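# Close the wooden box's drawer and withdraw

## Task

Push the small wooden box's drawer fully closed. The box must still stand upright on the table, and the drawer has to remain shut without any part of the robot holding it there. Afterwards release contact and pull the hands away.

## Robot and tools

Robot: two arms, left_arm and right_arm, face each other across a table. left_arm's base is on the +y side. The names do not match image sides. Each arm ends in the same five-finger right hand, so hand numbers mean the same thing on both arms.

Frames: the shared world frame has its origin on the table top midway between the two bases. z = 0 is the table surface and +z is up. Result poses use this frame, with positions in metres and orientation as a wxyz quaternion. Each arm steers a hand point about 0.05 m in front of the palm, where index pad and thumb tip meet in a pinch. Its axes: +z runs along the straightened fingers, +y points out of the palm, +x runs across the palm toward the little finger. Fingers extend 0.06-0.07 m past the point. A bracket on the little-finger side of the wrist sticks out and can hit things.

The row: every motion uses a row of 28 numbers, each in [-1, 1], even when one arm is idle. The first 14 are left_arm: dx, dy, dz, rx, ry, rz, then little, ring, middle, index, thumb_bend, thumb_turn, force_limit, speed. The last 14 are the same fields for right_arm. dx..rz are an offset, not a pose. They are measured in the hand point's own axes, from its pose in the latest result that showed it. Before any such result, and for a second or later call in one reply, they are measured from where the hand is when the action starts. Scale: 1.0 = 0.6 m or 180 degrees. rx, ry, rz form one rotation vector. All zeros means go back to that reference pose; it does not mean hold still. To keep an arm in place, send the offset back to where it should be.

Hand numbers: the finger fields and thumb_bend run from +1 straight/open to -1 fully curled. thumb_turn runs from +1 beside the palm to -1 opposite the fingers. A pinch is about index -0.22, thumb_bend -0.75, thumb_turn -0.57. force_limit maps -1..+1 to about 0..10 N at the fingertip (0..15 N for the two thumb motors). It only stops closing motion. speed maps -1..+1 to near zero..full, and full speed covers a finger's whole range in 0.6 s. No value means "unchanged". To leave a hand as it is, repeat its last eight numbers. Before any row has been sent, use hand_measured plus hand_force_limit and hand_speed. For a shut drawer, an open flat hand or closed fist can push well; no grip is required.

execute_actions {"actions": [...], "pictures": bool}. The list holds at most one entry. An empty list just returns the state. {"rows": [[28 numbers], ...], "steps": n} runs up to 15 control steps of 1/30 s each, one row per step; if the rows run out, the last row repeats (default 15). Each row is an offset from the same reference pose, not from the row before. {"steps": n} with no rows waits up to 300 steps, counted from the previous result, and your reply time counts toward it. Each step, the commanded pose is clipped to within 100 mm and 16 degrees of the measured pose. When the action ends, the arm finishes only at that last clipped pose, so long moves need several calls.

move {"target": [28 numbers], "speed": m/s 0.002-0.5 (default 0.25; turning rate capped at twice it in rad/s), "stop_force": N 9-40, optional}. target is one row of offsets, using the same reference rules. Both hands travel on straight lines that finish together, taking 0.5-10 s. They do not steer around obstacles or each other. With stop_force, an arm halts once its wrist sensor feels that much extra push against its direction. It then backs up 2 steps and holds. This works best at very low speed, and it is unreliable if the hand also rotates. Leave it out when backing away from something the hand is already pressing. The result ends with a "move:" line. Per arm it says done, off_target, moving, held, fault or contact. limits=paced means the pose was clipped; limits=held means some steps were blocked. The line also gives each hand point's distance from its target.

wait {"seconds": 0-10} lets time pass. zoom_image {"camera", "region": [x0,y0,x1,y1]} enlarges part of the latest image, up to 504x504 px.

Reading results: each arm shows its position, quaternion and velocities, plus a Hand target line giving its current goal. HELD marks steps that were not sent, and "pose unreachable" names an arm whose command the clearance check altered. hand_measured, hand_stopped_by (moving/target/force/stalled/fault) and hand_load_n (positive = pushed open) list six motors in command order. Wrist force/torque are given in the hand's axes, with offsets up to about 4 N, noise about 2.4 N, and saturation near 50 N. Joint torque readings are rough.

Avoid: pressing a stiff arm into firm objects. Contact torque past the joint limit (wrist joints 24.9 N m, others 133 N m) or 150 N of outside force freezes that arm for 10 s. Approach slowly and use stop_force. Do not let the arms collide or push on each other. Do not knock the box over or off the table. Do not leave a hand holding the drawer shut. Loose objects may get small random nudges. Motors heat while loaded: a warning appears at 70 °C and brakes engage at 85 °C. Commands reach the arm about 0.17 s late, and elbows cannot straighten fully.

Each tool is called after "Emit:" as name([rows], argument=value, ...), one row to a line, values as JSON.

Reference images:

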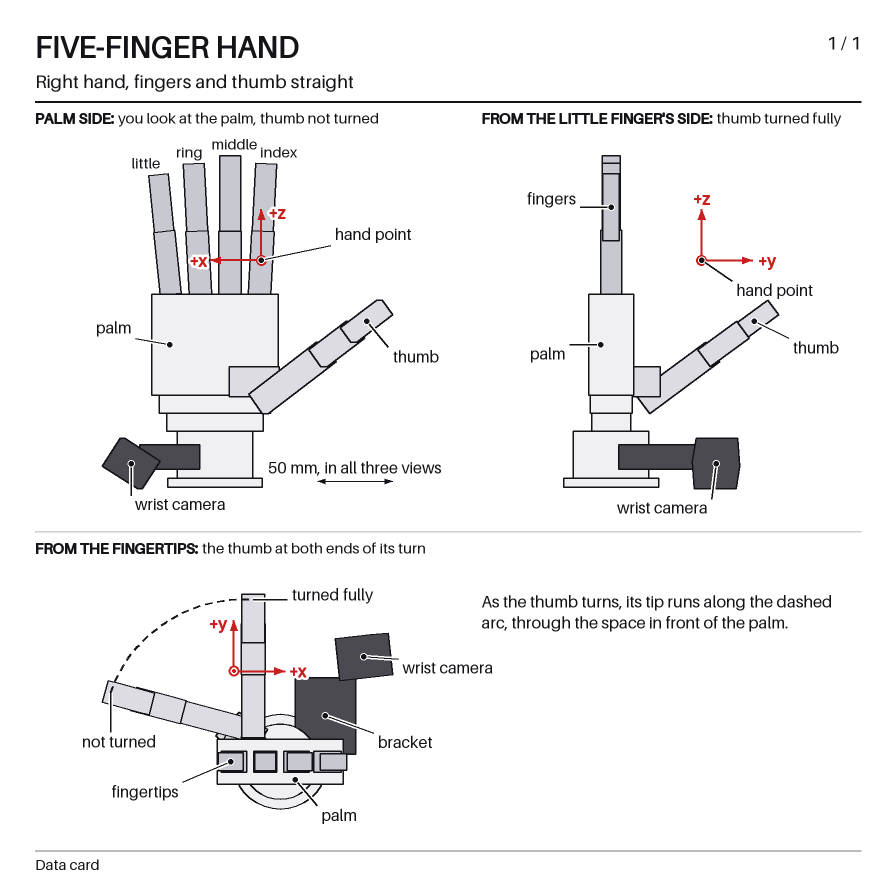

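## Session

Emit:
execute_actions(actions=[])

Scene clock: 0.00 s of 4800.00 s.
left_arm: end_effector_position=(+0.3269, +0.5198, +0.4774) hand_measured=(+1.000, +1.000, +1.000, +1.000, +1.000, +1.000) hand_load_n=(+0.0, +0.0, +0.0, +0.0, +0.0, +0.0) hand_stopped_by=(target, target, target, target, target, target) hand_force_limit=0.00 hand_speed=-0.80 end_effector_quat_wxyz=(-0.016, +0.355, +0.935, +0.020) end_effector_velocity=(-0.000, -0.000, +0.000) end_effector_angular_velocity=(+0.001, +0.001, -0.001) | right_arm: end_effector_position=(+0.1165, -0.2592, +0.4846) hand_measured=(+1.000, +1.000, +1.000, +1.000, +1.000, +1.000) hand_load_n=(+0.0, +0.0, +0.0, +0.0, +0.0, +0.0) hand_stopped_by=(target, target, target, target, target, target) hand_force_limit=0.00 hand_speed=-0.80 end_effector_quat_wxyz=(+0.001, -0.342, +0.940, -0.001) end_effector_velocity=(+0.000, +0.000, -0.000) end_effector_angular_velocity=(+0.000, -0.001, +0.000)
Joint positions: left_arm=[ 0.561 -1.694  1.335  1.979  1.558 -1.858] | right_arm=[-1.191 -1.733  1.332  1.971  1.572 -1.87 ]
Joint velocities: left_arm=[-0.001 -0.    -0.     0.001  0.    -0.   ] | right_arm=[ 0.    -0.     0.    -0.001  0.    -0.   ]
Joint torques (N m, as the arm reports them, + toward a larger angle): no reading
Motor temperatures (°C, as the motors report them): left_arm=[22 23 22 27 25 23] | right_arm=[20 21 21 29 31 25]
Wrist force (N, on the end effector, along its own x y z axes, offset not removed): no reading
Wrist torque (N m, same axes, about the end effector's origin, offset not removed): no reading
Hand target (left_arm): +0.327, +0.520, +0.477; -0.016, +0.355, +0.935, +0.020
Hand target (right_arm): +0.117, -0.259, +0.485; +0.001, -0.342, +0.940, -0.001

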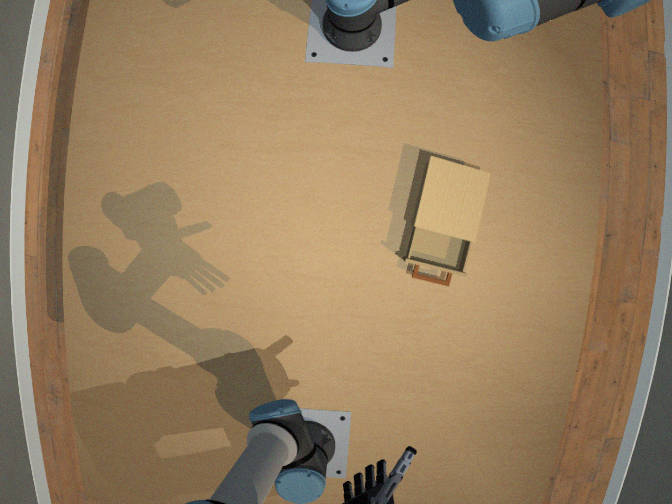

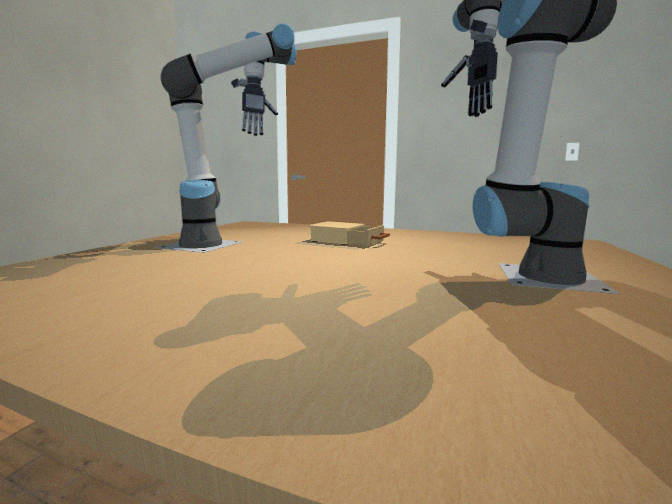

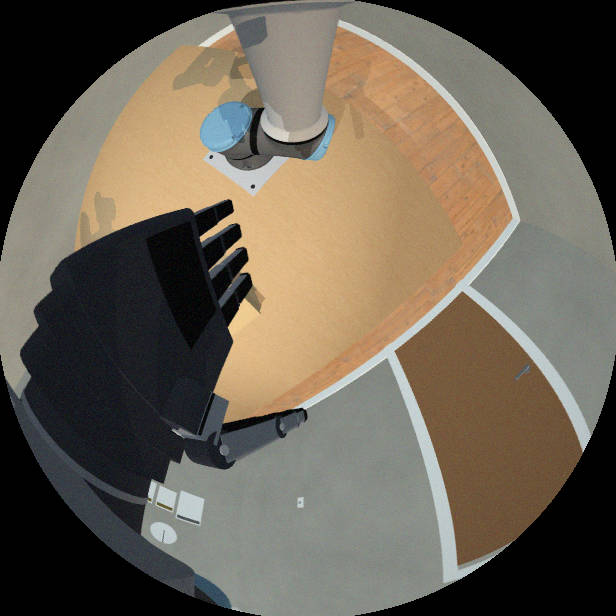

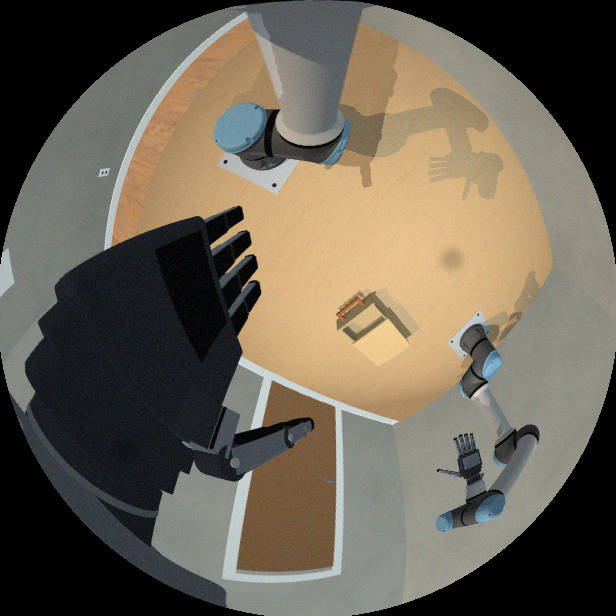

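Emit:
zoom_image(camera="cam_high", region=[370, 130, 530, 300])

Emit:
zoom_image(camera="cam_low", region=[280, 200, 410, 270])

Region (370, 130, 530, 300) of cam_high's 672x504 image, scaled by 2.965, with more detail than that image has; it fills the left 474 columns of this view, and the rest is white.

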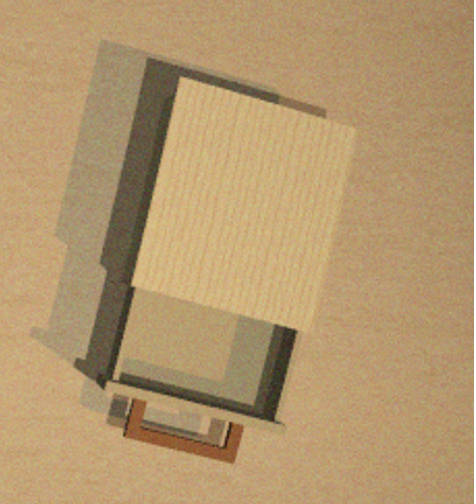

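Region (280, 200, 410, 270) of cam_low's 672x504 image, scaled by 3.877, with more detail than that image has; it fills the top 271 rows of this view, and the rest is white.

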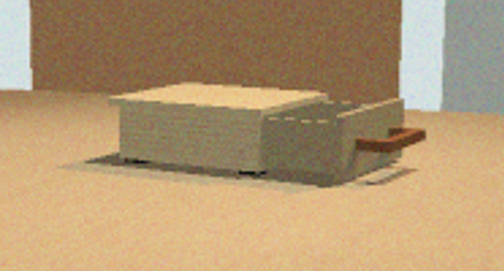

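Emit:
move(target=[-0.313,-0.261,0.576,0,0,-0.178,1,1,1,1,1,1,0,-0.8,-0.408,0.026,0.608,0,0,0.276,1,1,1,1,1,1,0,-0.8], speed=0.3)

Scene clock: 24.00 s of 4800.00 s.
left_arm: end_effector_position=(+0.3586, +0.2956, +0.1202) hand_measured=(+1.000, +1.000, +1.000, +1.000, +1.000, +1.000) hand_load_n=(+0.0, -2.5, -1.5, -0.5, +0.0, +0.0) hand_stopped_by=(target, target, target, target, target, target) hand_force_limit=0.00 hand_speed=-0.80 end_effector_quat_wxyz=(-0.009, +0.083, +0.996, +0.024) end_effector_velocity=(+0.000, -0.001, -0.002) end_effector_angular_velocity=(+0.002, +0.001, +0.002) | right_arm: end_effector_position=(+0.2948, -0.0905, +0.1201) hand_measured=(+1.000, +1.000, +1.000, +1.000, +1.000, +1.000) hand_load_n=(+0.0, +0.0, +0.0, +0.0, +0.0, +0.0) hand_stopped_by=(target, target, target, target, target, target) hand_force_limit=0.00 hand_speed=-0.80 end_effector_quat_wxyz=(+0.001, +0.085, +0.996, -0.000) end_effector_velocity=(+0.001, +0.001, -0.001) end_effector_angular_velocity=(+0.000, -0.001, -0.005)
Joint positions: left_arm=[ 0.366 -1.101  1.574  1.149  1.567 -2.613] | right_arm=[-0.899 -1.129  1.595  1.104  1.573 -0.711]
Joint velocities: left_arm=[-0.     0.006 -0.002 -0.002  0.    -0.002] | right_arm=[ 0.001  0.005 -0.004 -0.002  0.001  0.006]
Joint torques (N m, as the arm reports them, + toward a larger angle): left_arm=[-11.11 -27.71 -25.53  -0.88  -2.28  -1.74] | right_arm=[ 11.72 -28.85 -25.43  -0.21   2.24   2.06]
Motor temperatures (°C, as the motors report them): left_arm=[22 23 22 27 25 23] | right_arm=[20 21 21 29 31 25]
Wrist force (N, on the end effector, along its own x y z axes, offset not removed): left_arm=[0.8 6.3 -3.1] | right_arm=[1.1 0.2 -1.8]
Wrist torque (N m, same axes, about the end effector's origin, offset not removed): left_arm=[0.36 0.06 0.20] | right_arm=[0.13 -0.19 0.14]
Hand target (left_arm): +0.359, +0.295, +0.120; -0.009, +0.083, +0.996, +0.024
Hand target (right_arm): +0.295, -0.090, +0.120; +0.001, +0.085, +0.996, -0.001
Off the commanded pose (left_arm): 0.001 m, 0 deg.
Off the commanded pose (right_arm): 0.000 m, 0 deg.
After step 90, 18.83 s passed at rest.
move: done
camera_calibration (this result's frames):
cam_left_wrist: T_world_to_cam=[[0.253065, 0.967097, 0.0260987, -0.377763], [0.829474, -0.230779, 0.508639, -0.28843], [0.497926, -0.10707, -0.860584, 0.0823179], [0, 0, 0, 1]] pos_world=[0.293855, 0.307584, 0.227407]
cam_right_wrist: T_world_to_cam=[[0.279447, 0.957112, -0.0764606, 0.0198193], [0.834811, -0.202852, 0.511803, -0.319621], [0.474343, -0.206852, -0.855694, 0.0695125], [0, 0, 0, 1]] pos_world=[0.228312, -0.0694264, 0.22458]

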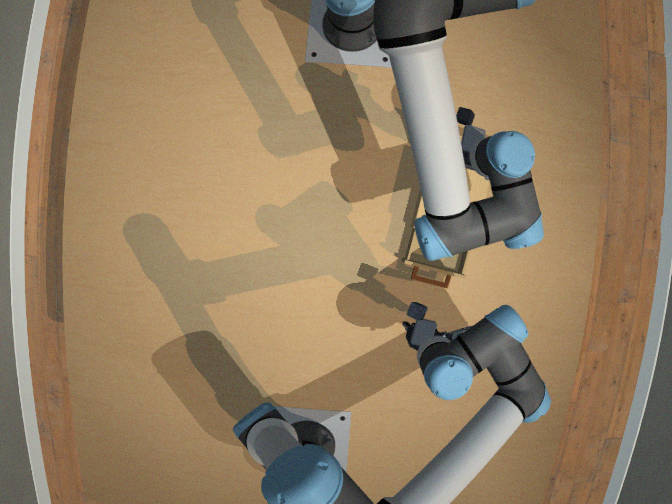

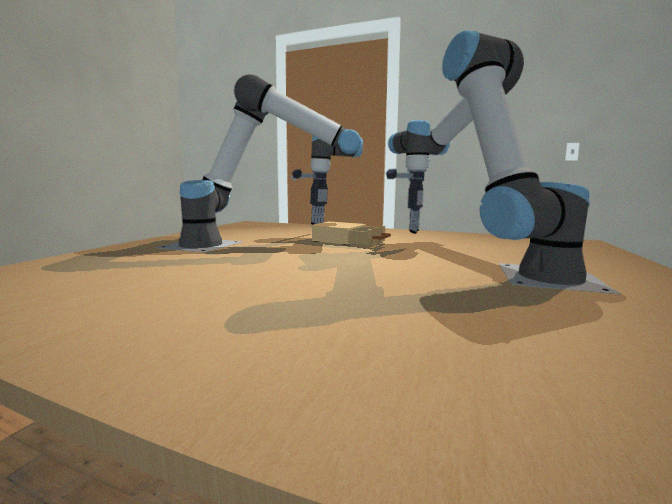

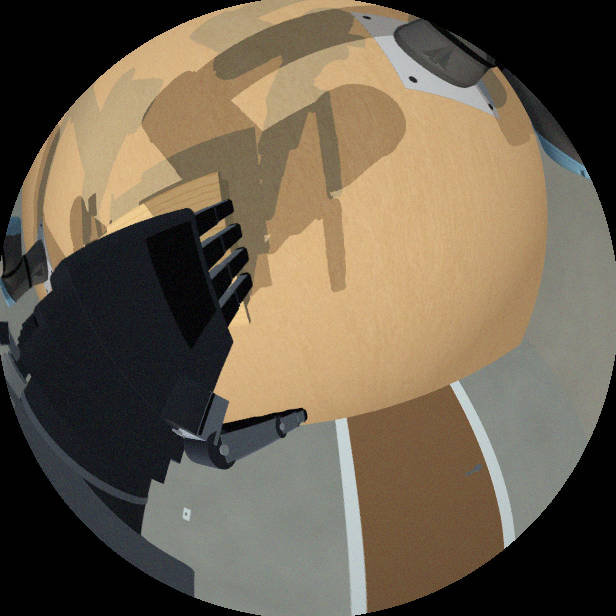

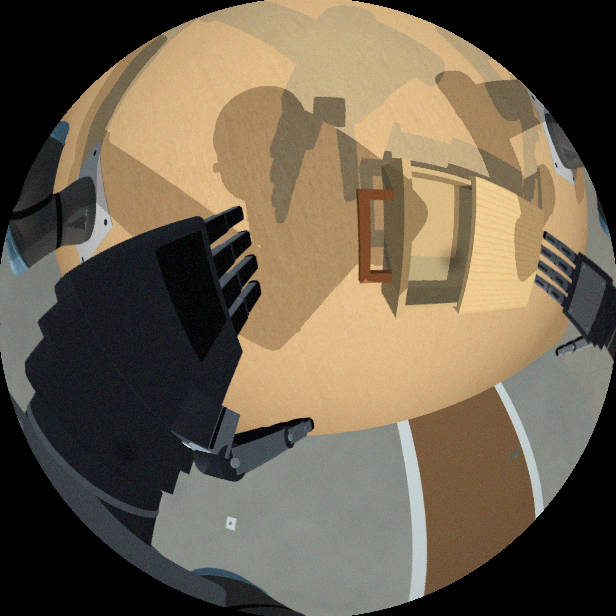

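Emit:
move(target=[0,0.067,0.105,0.167,0,0,1,1,1,1,1,1,0,-0.8,0,0.06,0.05,0,0,0,1,1,1,1,1,1,0,-0.8], speed=0.2)

Scene clock: 42.13 s of 4800.00 s.
left_arm: end_effector_position=(+0.3642, +0.3381, +0.0593) hand_measured=(+1.000, +1.000, +1.000, +1.000, +1.000, +1.000) hand_load_n=(+0.0, +0.0, +0.0, +0.0, +0.0, +0.0) hand_stopped_by=(target, target, target, target, target, target) hand_force_limit=0.00 hand_speed=-0.80 end_effector_quat_wxyz=(-0.030, +0.078, +0.968, -0.235) end_effector_velocity=(+0.000, +0.001, -0.001) end_effector_angular_velocity=(-0.014, +0.002, -0.001) | right_arm: end_effector_position=(+0.3009, -0.0552, +0.0901) hand_measured=(+1.000, +1.000, +1.000, +1.000, +1.000, +1.000) hand_load_n=(+0.0, +0.0, +0.0, +0.0, +0.0, +0.0) hand_stopped_by=(target, target, target, target, target, target) hand_force_limit=0.00 hand_speed=-0.80 end_effector_quat_wxyz=(+0.001, +0.085, +0.996, -0.001) end_effector_velocity=(-0.001, +0.001, -0.001) end_effector_angular_velocity=(-0.001, +0.001, +0.001)
Joint positions: left_arm=[ 0.642 -1.297  1.923  0.615  1.923 -2.401] | right_arm=[-0.849 -1.024  1.516  1.078  1.573 -0.66 ]
Joint velocities: left_arm=[ 0.009 -0.002  0.007 -0.013  0.013  0.007] | right_arm=[ 0.002  0.002 -0.002  0.002 -0.     0.001]
Joint torques (N m, as the arm reports them, + toward a larger angle): left_arm=[  6.96 -38.42  -9.64   0.39   2.76   1.89] | right_arm=[ 13.54 -31.95 -24.9    0.02  -1.82   2.27]
Motor temperatures (°C, as the motors report them): left_arm=[22 23 22 27 25 23] | right_arm=[20 21 21 29 31 25]
Wrist force (N, on the end effector, along its own x y z axes, offset not removed): left_arm=[0.4 0.8 -1.0] | right_arm=[1.2 3.1 -3.1]
Wrist torque (N m, same axes, about the end effector's origin, offset not removed): left_arm=[0.34 -0.12 -0.08] | right_arm=[0.84 -0.13 0.06]
Hand target (left_arm): +0.364, +0.338, +0.059; -0.030, +0.078, +0.968, -0.236
Hand target (right_arm): +0.301, -0.055, +0.090; +0.001, +0.085, +0.996, -0.001
Off the commanded pose (left_arm): 0.000 m, 0 deg.
Off the commanded pose (right_arm): 0.000 m, 0 deg.
After step 90, 13.33 s passed at rest.
move: done
camera_calibration (this result's frames):
cam_left_wrist: T_world_to_cam=[[0.222393, 0.851391, -0.475052, -0.33871], [0.874283, 0.0414848, 0.48364, -0.359197], [0.431474, -0.522888, -0.735131, 0.189033], [0, 0, 0, 1]] pos_world=[0.307804, 0.402119, 0.151781]
cam_right_wrist: T_world_to_cam=[[0.279449, 0.957108, -0.0764988, -0.0180146], [0.834797, -0.202828, 0.511835, -0.302197], [0.474366, -0.206893, -0.855671, 0.0482824], [0, 0, 0, 1]] pos_world=[0.234404, -0.0340628, 0.194611]

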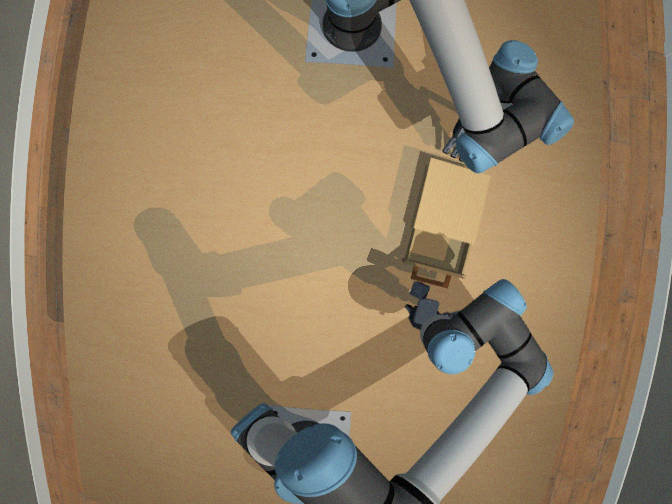

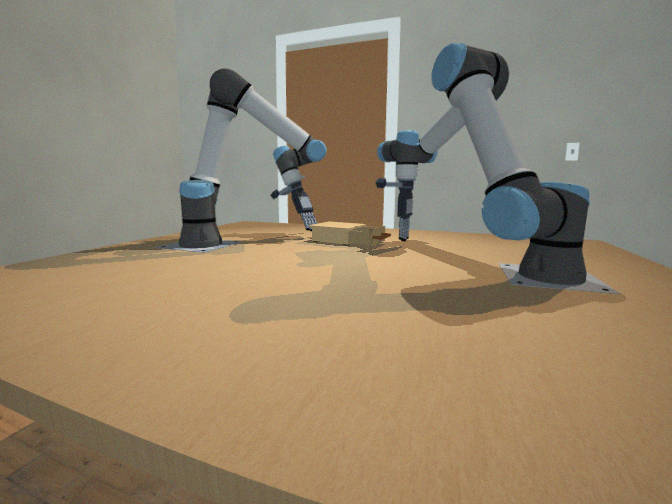

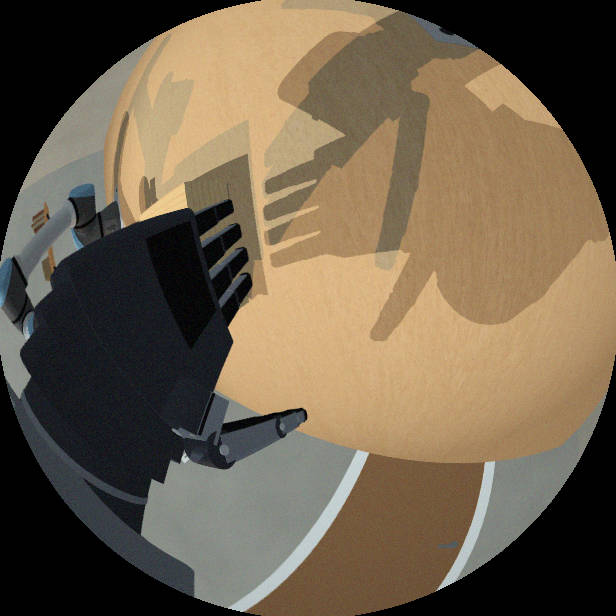

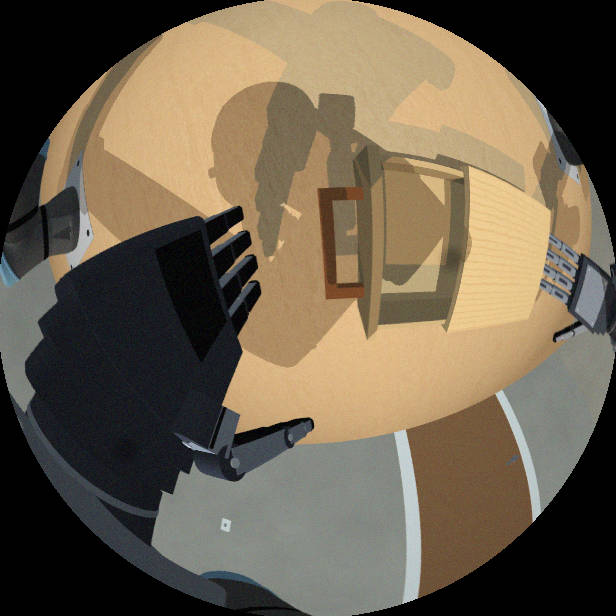

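Emit:
move(target=[0,0.0025,0.043,0.067,0,0,1,1,1,1,1,1,0,-0.8,0,0.075,0.005,0,0,0,1,1,1,1,1,1,0,-0.8], speed=0.1)

Emit:
move(target=[0,0,0,0,0,0,1,1,1,1,1,1,0,-0.8,0,0.12,0,0,0,0,1,1,1,1,1,1,0,-0.8], speed=0.03, stop_force=20)

Scene clock: 49.57 s of 4800.00 s.
left_arm: end_effector_position=(+0.3619, +0.3279, +0.0359) hand_measured=(+1.000, +1.000, +1.000, +1.000, +1.000, +1.000) hand_load_n=(+0.0, +0.0, +0.0, +0.0, +0.0, +0.0) hand_stopped_by=(target, target, target, target, target, target) hand_force_limit=0.00 hand_speed=-0.80 end_effector_quat_wxyz=(-0.038, +0.074, +0.939, -0.335) end_effector_velocity=(+0.000, -0.001, -0.001) end_effector_angular_velocity=(-0.014, -0.000, +0.001) | right_arm: end_effector_position=(+0.3083, -0.0111, +0.0871) hand_measured=(+1.000, +1.000, +1.000, +1.000, +1.000, +1.000) hand_load_n=(+0.0, +0.0, +0.0, +0.0, +0.0, +0.0) hand_stopped_by=(target, target, target, target, target, target) hand_force_limit=0.00 hand_speed=-0.80 end_effector_quat_wxyz=(+0.001, +0.085, +0.996, -0.000) end_effector_velocity=(+0.000, +0.003, -0.001) end_effector_angular_velocity=(-0.001, +0.001, +0.000)
Joint positions: left_arm=[ 0.731 -1.291  2.01   0.391  2.1   -2.382] | right_arm=[-0.795 -0.929  1.365  1.134  1.573 -0.606]
Joint velocities: left_arm=[ 0.006  0.     0.006 -0.017  0.011  0.   ] | right_arm=[ 0.003  0.007 -0.009  0.003 -0.     0.002]
Joint torques (N m, as the arm reports them, + toward a larger angle): left_arm=[  7.73 -18.15  -7.19  -0.15   3.04   1.82] | right_arm=[ 12.5  -35.   -25.78   3.97   1.26   2.26]
Motor temperatures (°C, as the motors report them): left_arm=[22 23 22 27 25 23] | right_arm=[20 21 21 29 31 25]
Wrist force (N, on the end effector, along its own x y z axes, offset not removed): left_arm=[1.3 1.7 0.0] | right_arm=[0.2 3.1 -2.5]
Wrist torque (N m, same axes, about the end effector's origin, offset not removed): left_arm=[0.38 -0.28 -0.01] | right_arm=[0.74 -0.01 0.20]
Hand target (left_arm): +0.362, +0.328, +0.036; -0.038, +0.074, +0.938, -0.335
Hand target (right_arm): +0.308, -0.011, +0.087; +0.001, +0.085, +0.996, -0.001
Off the commanded pose (left_arm): 0.000 m, 0 deg.
Off the commanded pose (right_arm): 0.000 m, 0 deg.
After step 90, 3.00 s passed at rest.
move: done
camera_calibration (this result's frames):
cam_left_wrist: T_world_to_cam=[[0.199331, 0.736294, -0.646636, -0.288361], [0.8897, 0.140603, 0.434355, -0.381782], [0.410732, -0.661892, -0.627055, 0.216666], [0, 0, 0, 1]] pos_world=[0.308159, 0.409408, 0.115226]
cam_right_wrist: T_world_to_cam=[[0.279433, 0.957121, -0.0763925, -0.0625357], [0.834831, -0.202884, 0.511757, -0.297944], [0.474315, -0.206777, -0.855727, 0.0512996], [0, 0, 0, 1]] pos_world=[0.241875, 0.0100136, 0.191596]

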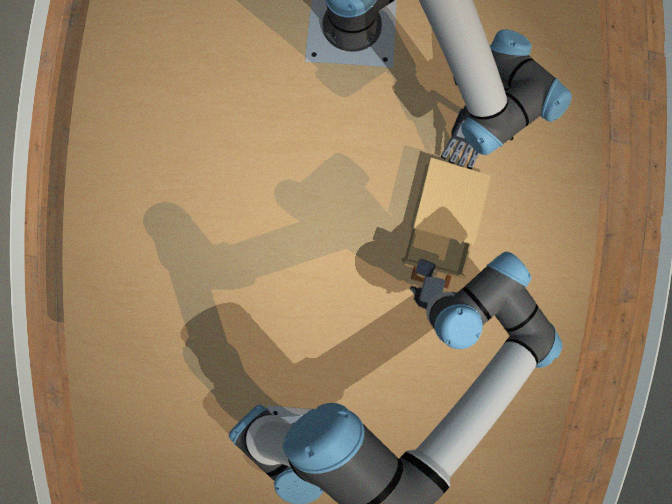

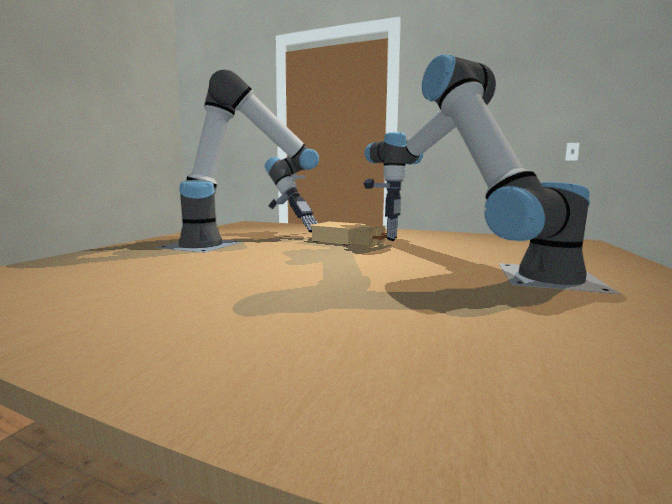

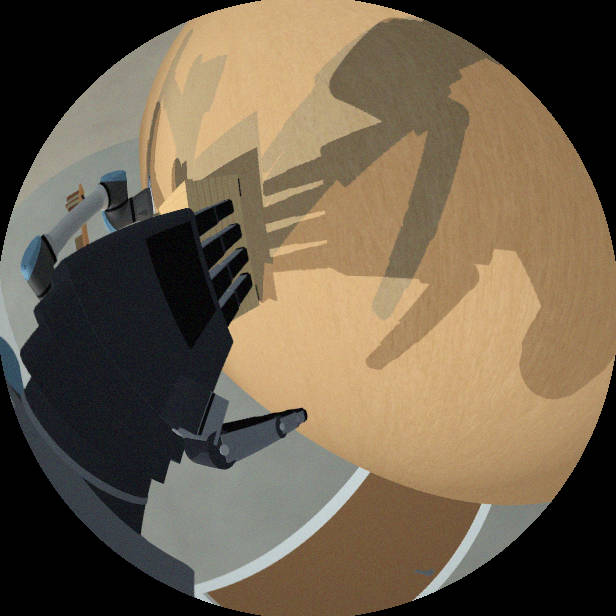

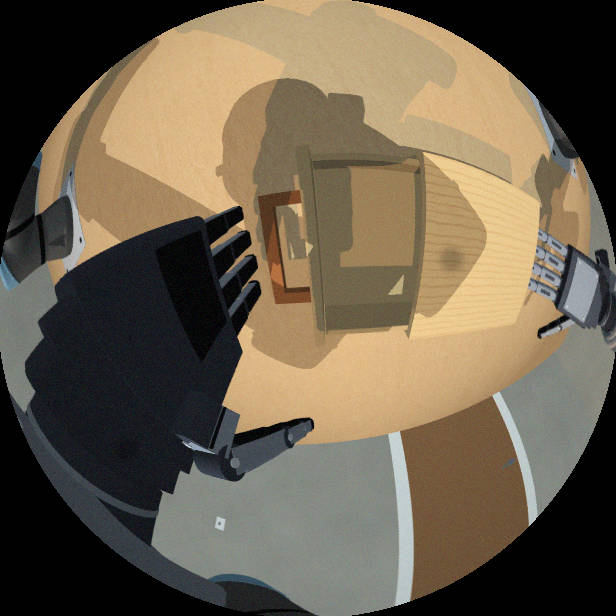

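Scene clock: 52.30 s of 4800.00 s.
left_arm: end_effector_position=(+0.3619, +0.3279, +0.0359) hand_measured=(+1.000, +1.000, +1.000, +1.000, +1.000, +1.000) hand_load_n=(+0.0, +0.0, -0.5, +0.0, +0.0, +0.0) hand_stopped_by=(target, target, target, target, target, target) hand_force_limit=0.00 hand_speed=-0.80 end_effector_quat_wxyz=(-0.038, +0.074, +0.939, -0.335) end_effector_velocity=(-0.000, +0.000, -0.001) end_effector_angular_velocity=(+0.001, +0.002, +0.001) | right_arm: end_effector_position=(+0.3203, +0.0596, +0.0871) hand_measured=(+1.000, +1.000, +1.000, +1.000, +1.000, +1.000) hand_load_n=(+0.0, +0.5, +0.0, +0.0, +0.0, +0.0) hand_stopped_by=(target, target, target, target, target, target) hand_force_limit=0.00 hand_speed=-0.80 end_effector_quat_wxyz=(+0.001, +0.085, +0.996, -0.000) end_effector_velocity=(+0.000, +0.002, +0.000) end_effector_angular_velocity=(-0.001, +0.001, -0.001)
Joint positions: left_arm=[ 0.731 -1.291  2.01   0.391  2.1   -2.382] | right_arm=[-0.723 -0.766  1.077  1.26   1.573 -0.535]
Joint velocities: left_arm=[-0.001  0.001  0.     0.     0.    -0.002] | right_arm=[ 0.002  0.007 -0.013  0.008  0.     0.004]
Joint torques (N m, as the arm reports them, + toward a larger angle): left_arm=[-10.79 -35.65 -21.67   0.61  -0.66   1.52] | right_arm=[ 11.77 -41.42 -29.27   2.46  -0.77   2.1 ]
Motor temperatures (°C, as the motors report them): left_arm=[22 23 22 27 25 23] | right_arm=[20 21 21 29 31 25]
Wrist force (N, on the end effector, along its own x y z axes, offset not removed): left_arm=[0.1 1.6 -2.2] | right_arm=[2.0 -1.8 -1.3]
Wrist torque (N m, same axes, about the end effector's origin, offset not removed): left_arm=[0.33 0.02 0.07] | right_arm=[1.06 -0.36 0.19]
Hand target (left_arm): +0.362, +0.328, +0.036; -0.038, +0.074, +0.939, -0.335
Hand target (right_arm): +0.320, +0.060, +0.087; +0.001, +0.085, +0.996, -0.000
Off the commanded pose (left_arm): 0.000 m, 0 deg.
Off the commanded pose (right_arm): 0.000 m, 0 deg.
move: done
camera_calibration (this result's frames):
cam_left_wrist: T_world_to_cam=[[0.199319, 0.736314, -0.646617, -0.28837], [0.889703, 0.140597, 0.434351, -0.38178], [0.410732, -0.661871, -0.627077, 0.216666], [0, 0, 0, 1]] pos_world=[0.308157, 0.409413, 0.115228]
cam_right_wrist: T_world_to_cam=[[0.279423, 0.95713, -0.0763263, -0.133535], [0.834825, -0.202907, 0.511758, -0.293587], [0.474332, -0.206716, -0.855732, 0.0601675], [0, 0, 0, 1]] pos_world=[0.253867, 0.0806771, 0.19154]

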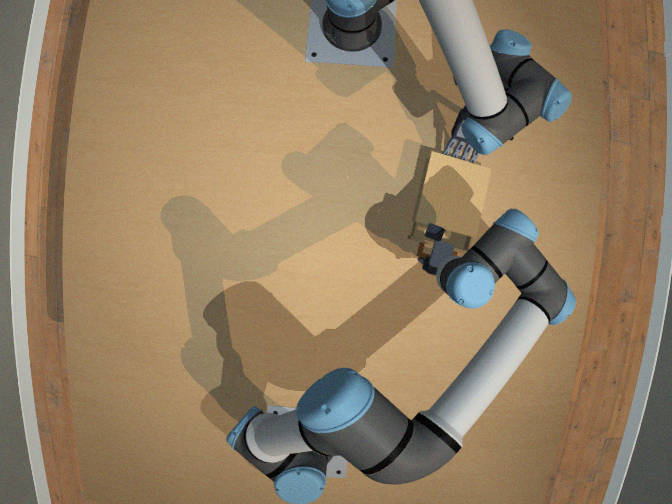

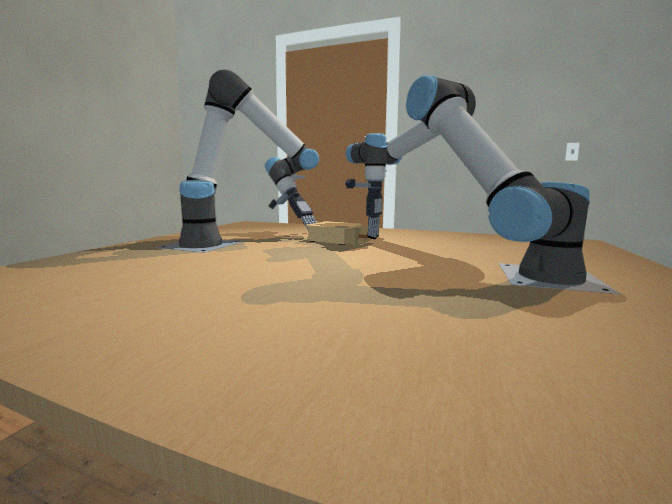

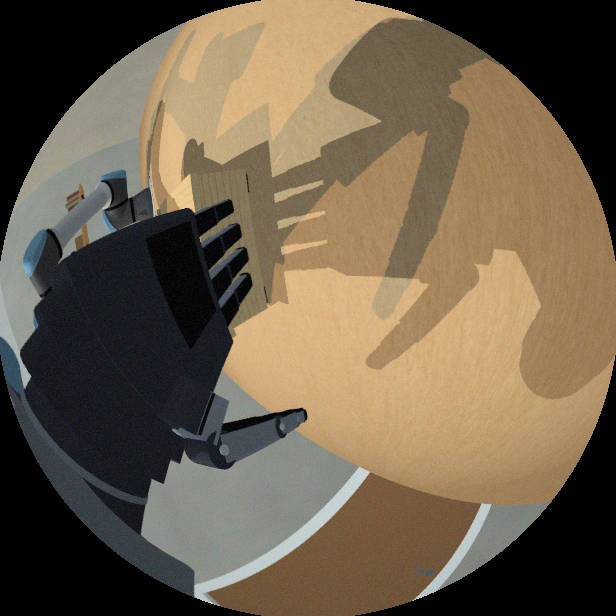

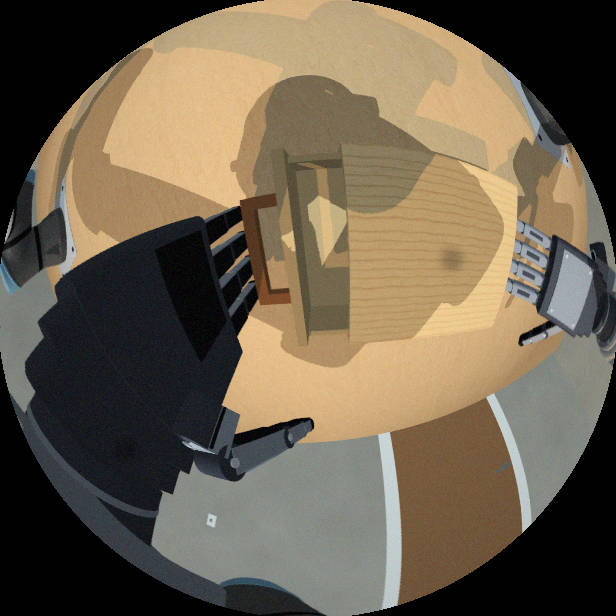

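Emit:
move(target=[0,0,0,0,0,0,1,1,1,1,1,1,0,-0.8,0,0.045,0,0,0,0,1,1,1,1,1,1,0,-0.8], speed=0.025, stop_force=15)

Emit:
move(target=[0,0,0,0,0,0,1,1,1,1,1,1,0,-0.8,0,0.04,0,0,0,0,1,1,1,1,1,1,0,-0.8], speed=0.006, stop_force=12)

Scene clock: 56.03 s of 4800.00 s.
left_arm: end_effector_position=(+0.3619, +0.3279, +0.0359) hand_measured=(+1.000, +1.000, +1.000, +1.000, +1.000, +1.000) hand_load_n=(+0.0, +0.0, -1.0, +0.0, +0.0, +0.0) hand_stopped_by=(target, target, target, target, target, target) hand_force_limit=0.00 hand_speed=-0.80 end_effector_quat_wxyz=(-0.038, +0.074, +0.939, -0.335) end_effector_velocity=(-0.000, +0.000, +0.000) end_effector_angular_velocity=(+0.001, +0.001, +0.001) | right_arm: end_effector_position=(+0.3248, +0.0860, +0.0870) hand_measured=(+1.000, +1.000, +1.000, +1.000, +1.000, +1.000) hand_load_n=(+0.0, +0.5, +0.5, +0.0, +0.0, +0.0) hand_stopped_by=(target, target, target, target, target, target) hand_force_limit=0.00 hand_speed=-0.80 end_effector_quat_wxyz=(+0.001, +0.085, +0.996, -0.000) end_effector_velocity=(+0.001, +0.002, +0.001) end_effector_angular_velocity=(-0.000, -0.000, -0.001)
Joint positions: left_arm=[ 0.731 -1.291  2.01   0.391  2.1   -2.382] | right_arm=[-0.701 -0.697  0.949  1.318  1.573 -0.512]
Joint velocities: left_arm=[ 0.    -0.001  0.     0.001 -0.    -0.   ] | right_arm=[ 0.002  0.006 -0.013  0.007  0.     0.002]
Joint torques (N m, as the arm reports them, + toward a larger angle): left_arm=[-10.31 -35.36 -21.12   1.01   1.27   1.74] | right_arm=[ 14.55 -42.63 -27.99   2.53  -2.78   2.15]
Motor temperatures (°C, as the motors report them): left_arm=[22 23 22 27 25 23] | right_arm=[20 21 21 29 31 25]
Wrist force (N, on the end effector, along its own x y z axes, offset not removed): left_arm=[0.0 2.8 -3.9] | right_arm=[-1.6 -6.6 -2.4]
Wrist torque (N m, same axes, about the end effector's origin, offset not removed): left_arm=[0.55 0.05 -0.01] | right_arm=[0.73 0.16 -0.21]
Hand target (left_arm): +0.362, +0.328, +0.036; -0.038, +0.074, +0.939, -0.335
Hand target (right_arm): +0.325, +0.086, +0.087; +0.001, +0.085, +0.996, -0.000
Off the commanded pose (left_arm): 0.000 m, 0 deg.
Off the commanded pose (right_arm): 0.000 m, 0 deg.
move: done
camera_calibration (this result's frames):
cam_left_wrist: T_world_to_cam=[[0.199333, 0.7363, -0.646628, -0.288366], [0.889695, 0.140605, 0.434365, -0.381784], [0.410742, -0.661885, -0.627056, 0.21666], [0, 0, 0, 1]] pos_world=[0.30816, 0.409409, 0.115226]
cam_right_wrist: T_world_to_cam=[[0.279417, 0.957138, -0.0762368, -0.160024], [0.834815, -0.202945, 0.511759, -0.291952], [0.474352, -0.206638, -0.85574, 0.0634707], [0, 0, 0, 1]] pos_world=[0.258332, 0.107031, 0.191524]

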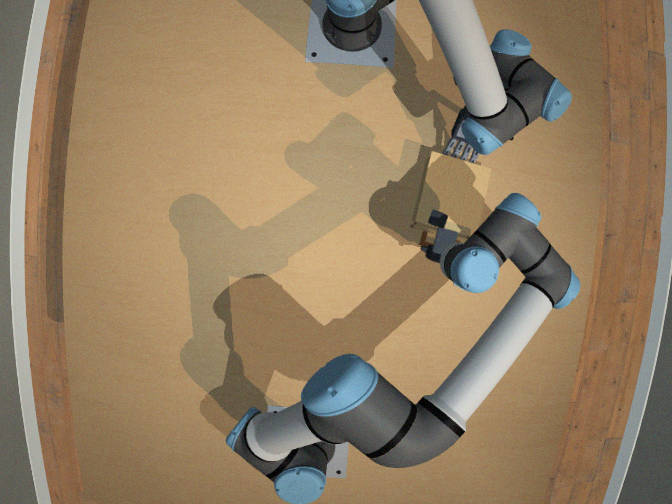

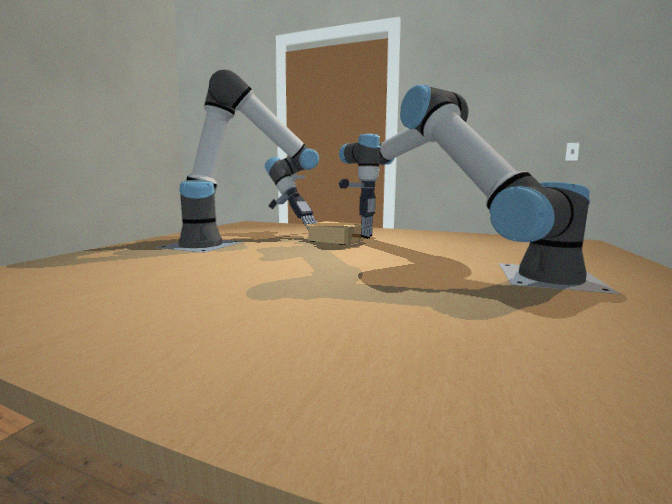

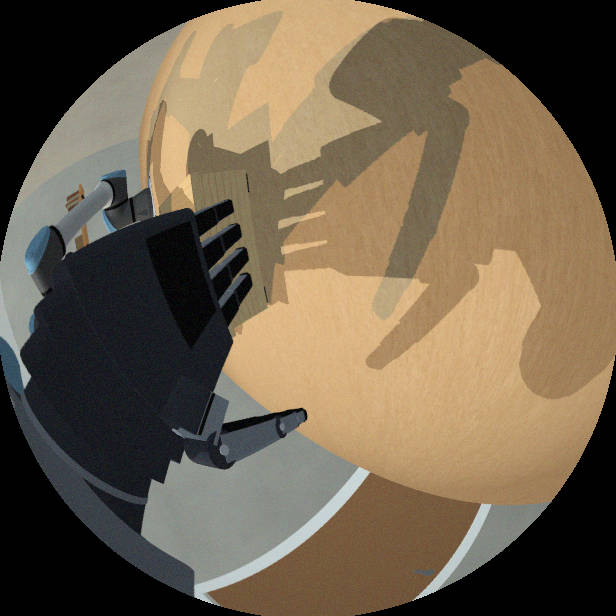

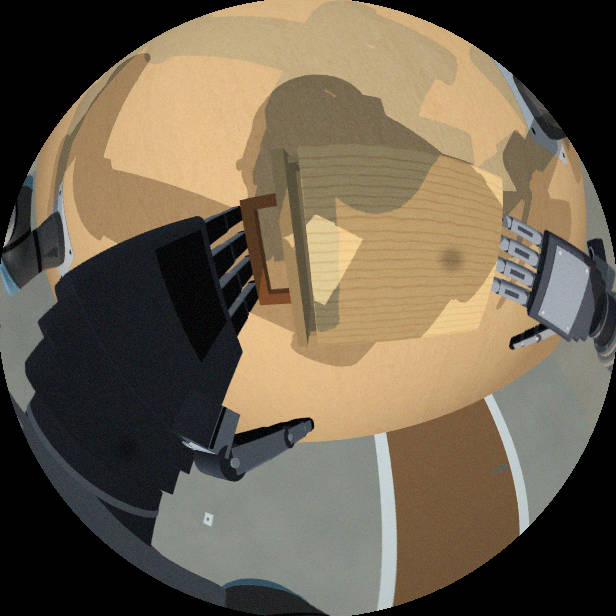

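Scene clock: 57.93 s of 4800.00 s.
left_arm: end_effector_position=(+0.3619, +0.3279, +0.0359) hand_measured=(+1.000, +1.000, +1.000, +1.000, +1.000, +1.000) hand_load_n=(+0.0, +0.0, -4.0, +0.0, +0.0, +0.0) hand_stopped_by=(target, target, target, target, target, target) hand_force_limit=0.00 hand_speed=-0.80 end_effector_quat_wxyz=(-0.038, +0.074, +0.939, -0.335) end_effector_velocity=(-0.000, -0.000, +0.001) end_effector_angular_velocity=(-0.001, -0.001, -0.001) | right_arm: end_effector_position=(+0.3262, +0.0950, +0.0871) hand_measured=(+1.000, +1.000, +1.000, +1.000, +1.000, +1.000) hand_load_n=(+0.0, +0.5, +0.5, +0.5, +0.0, +0.0) hand_stopped_by=(target, target, target, target, target, target) hand_force_limit=0.00 hand_speed=-0.80 end_effector_quat_wxyz=(+0.001, +0.085, +0.996, -0.000) end_effector_velocity=(-0.001, -0.002, +0.000) end_effector_angular_velocity=(-0.000, -0.000, -0.000)
Joint positions: left_arm=[ 0.731 -1.291  2.01   0.391  2.1   -2.382] | right_arm=[-0.693 -0.671  0.902  1.34   1.573 -0.505]
Joint velocities: left_arm=[-0.    -0.002 -0.     0.001  0.     0.   ] | right_arm=[-0.001 -0.005  0.01  -0.004  0.    -0.   ]
Joint torques (N m, as the arm reports them, + toward a larger angle): left_arm=[-10.11 -33.08 -22.34   0.86   1.4    1.69] | right_arm=[ -2.44 -57.49 -11.18  -3.64  -2.92  -1.18]
Motor temperatures (°C, as the motors report them): left_arm=[22 23 22 27 25 23] | right_arm=[20 21 21 29 31 25]
Wrist force (N, on the end effector, along its own x y z axes, offset not removed): left_arm=[1.3 7.4 -11.6] | right_arm=[-2.1 -15.5 -3.7]
Wrist torque (N m, same axes, about the end effector's origin, offset not removed): left_arm=[1.05 0.06 0.11] | right_arm=[1.38 -0.24 -0.49]
Hand target (left_arm): +0.362, +0.328, +0.036; -0.038, +0.074, +0.939, -0.335
Hand target (right_arm): +0.326, +0.095, +0.087; +0.001, +0.085, +0.996, -0.000
Off the commanded pose (left_arm): 0.000 m, 0 deg.
Off the commanded pose (right_arm): 0.015 m, 0 deg.
move: contact (right_arm)
camera_calibration (this result's frames):
cam_left_wrist: T_world_to_cam=[[0.199343, 0.736289, -0.646638, -0.288358], [0.889688, 0.140613, 0.434377, -0.38179], [0.410753, -0.661896, -0.627037, 0.216664], [0, 0, 0, 1]] pos_world=[0.308161, 0.409408, 0.115234]
cam_right_wrist: T_world_to_cam=[[0.279476, 0.957123, -0.0762151, -0.169081], [0.834797, -0.203006, 0.511765, -0.291298], [0.47435, -0.20665, -0.855738, 0.0646805], [0, 0, 0, 1]] pos_world=[0.259748, 0.116062, 0.191539]

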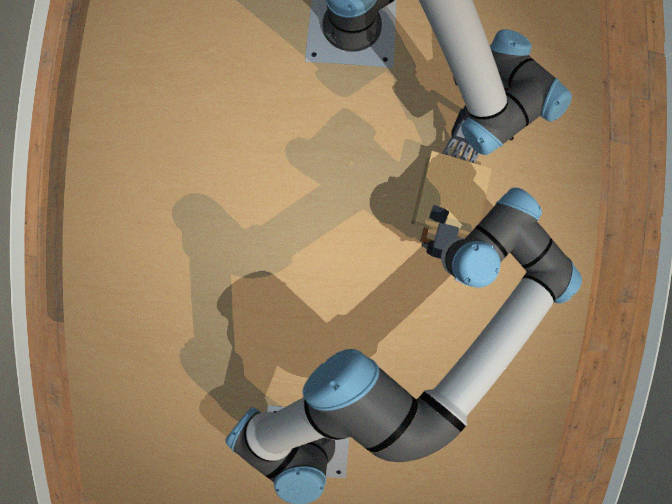

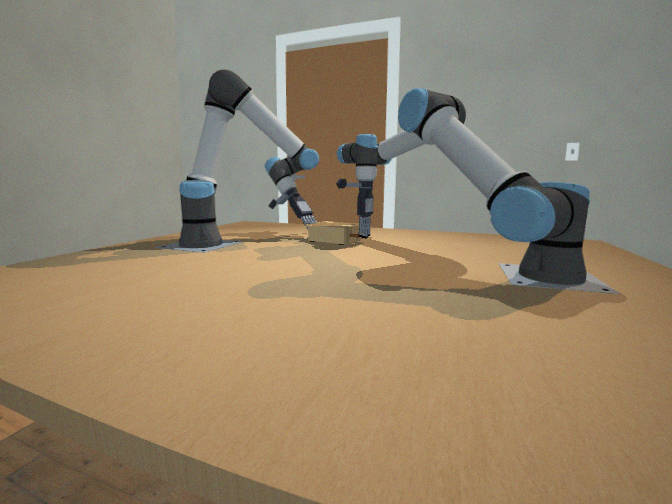

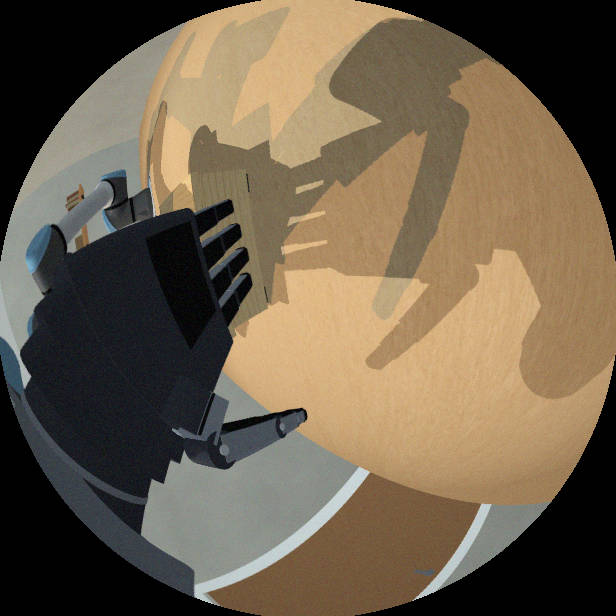

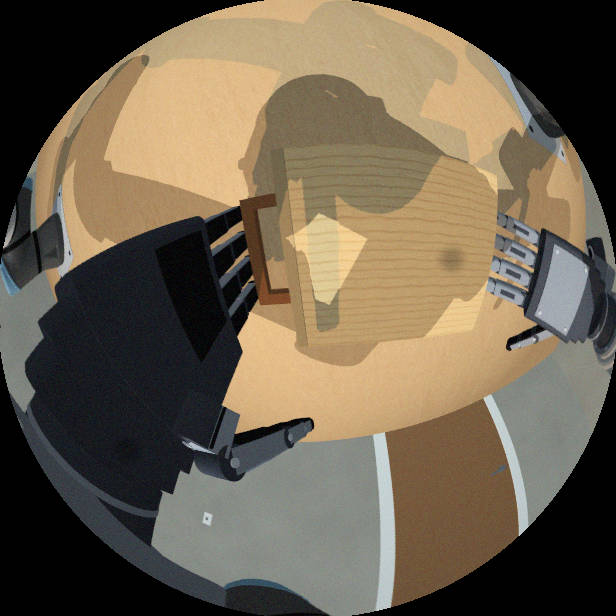

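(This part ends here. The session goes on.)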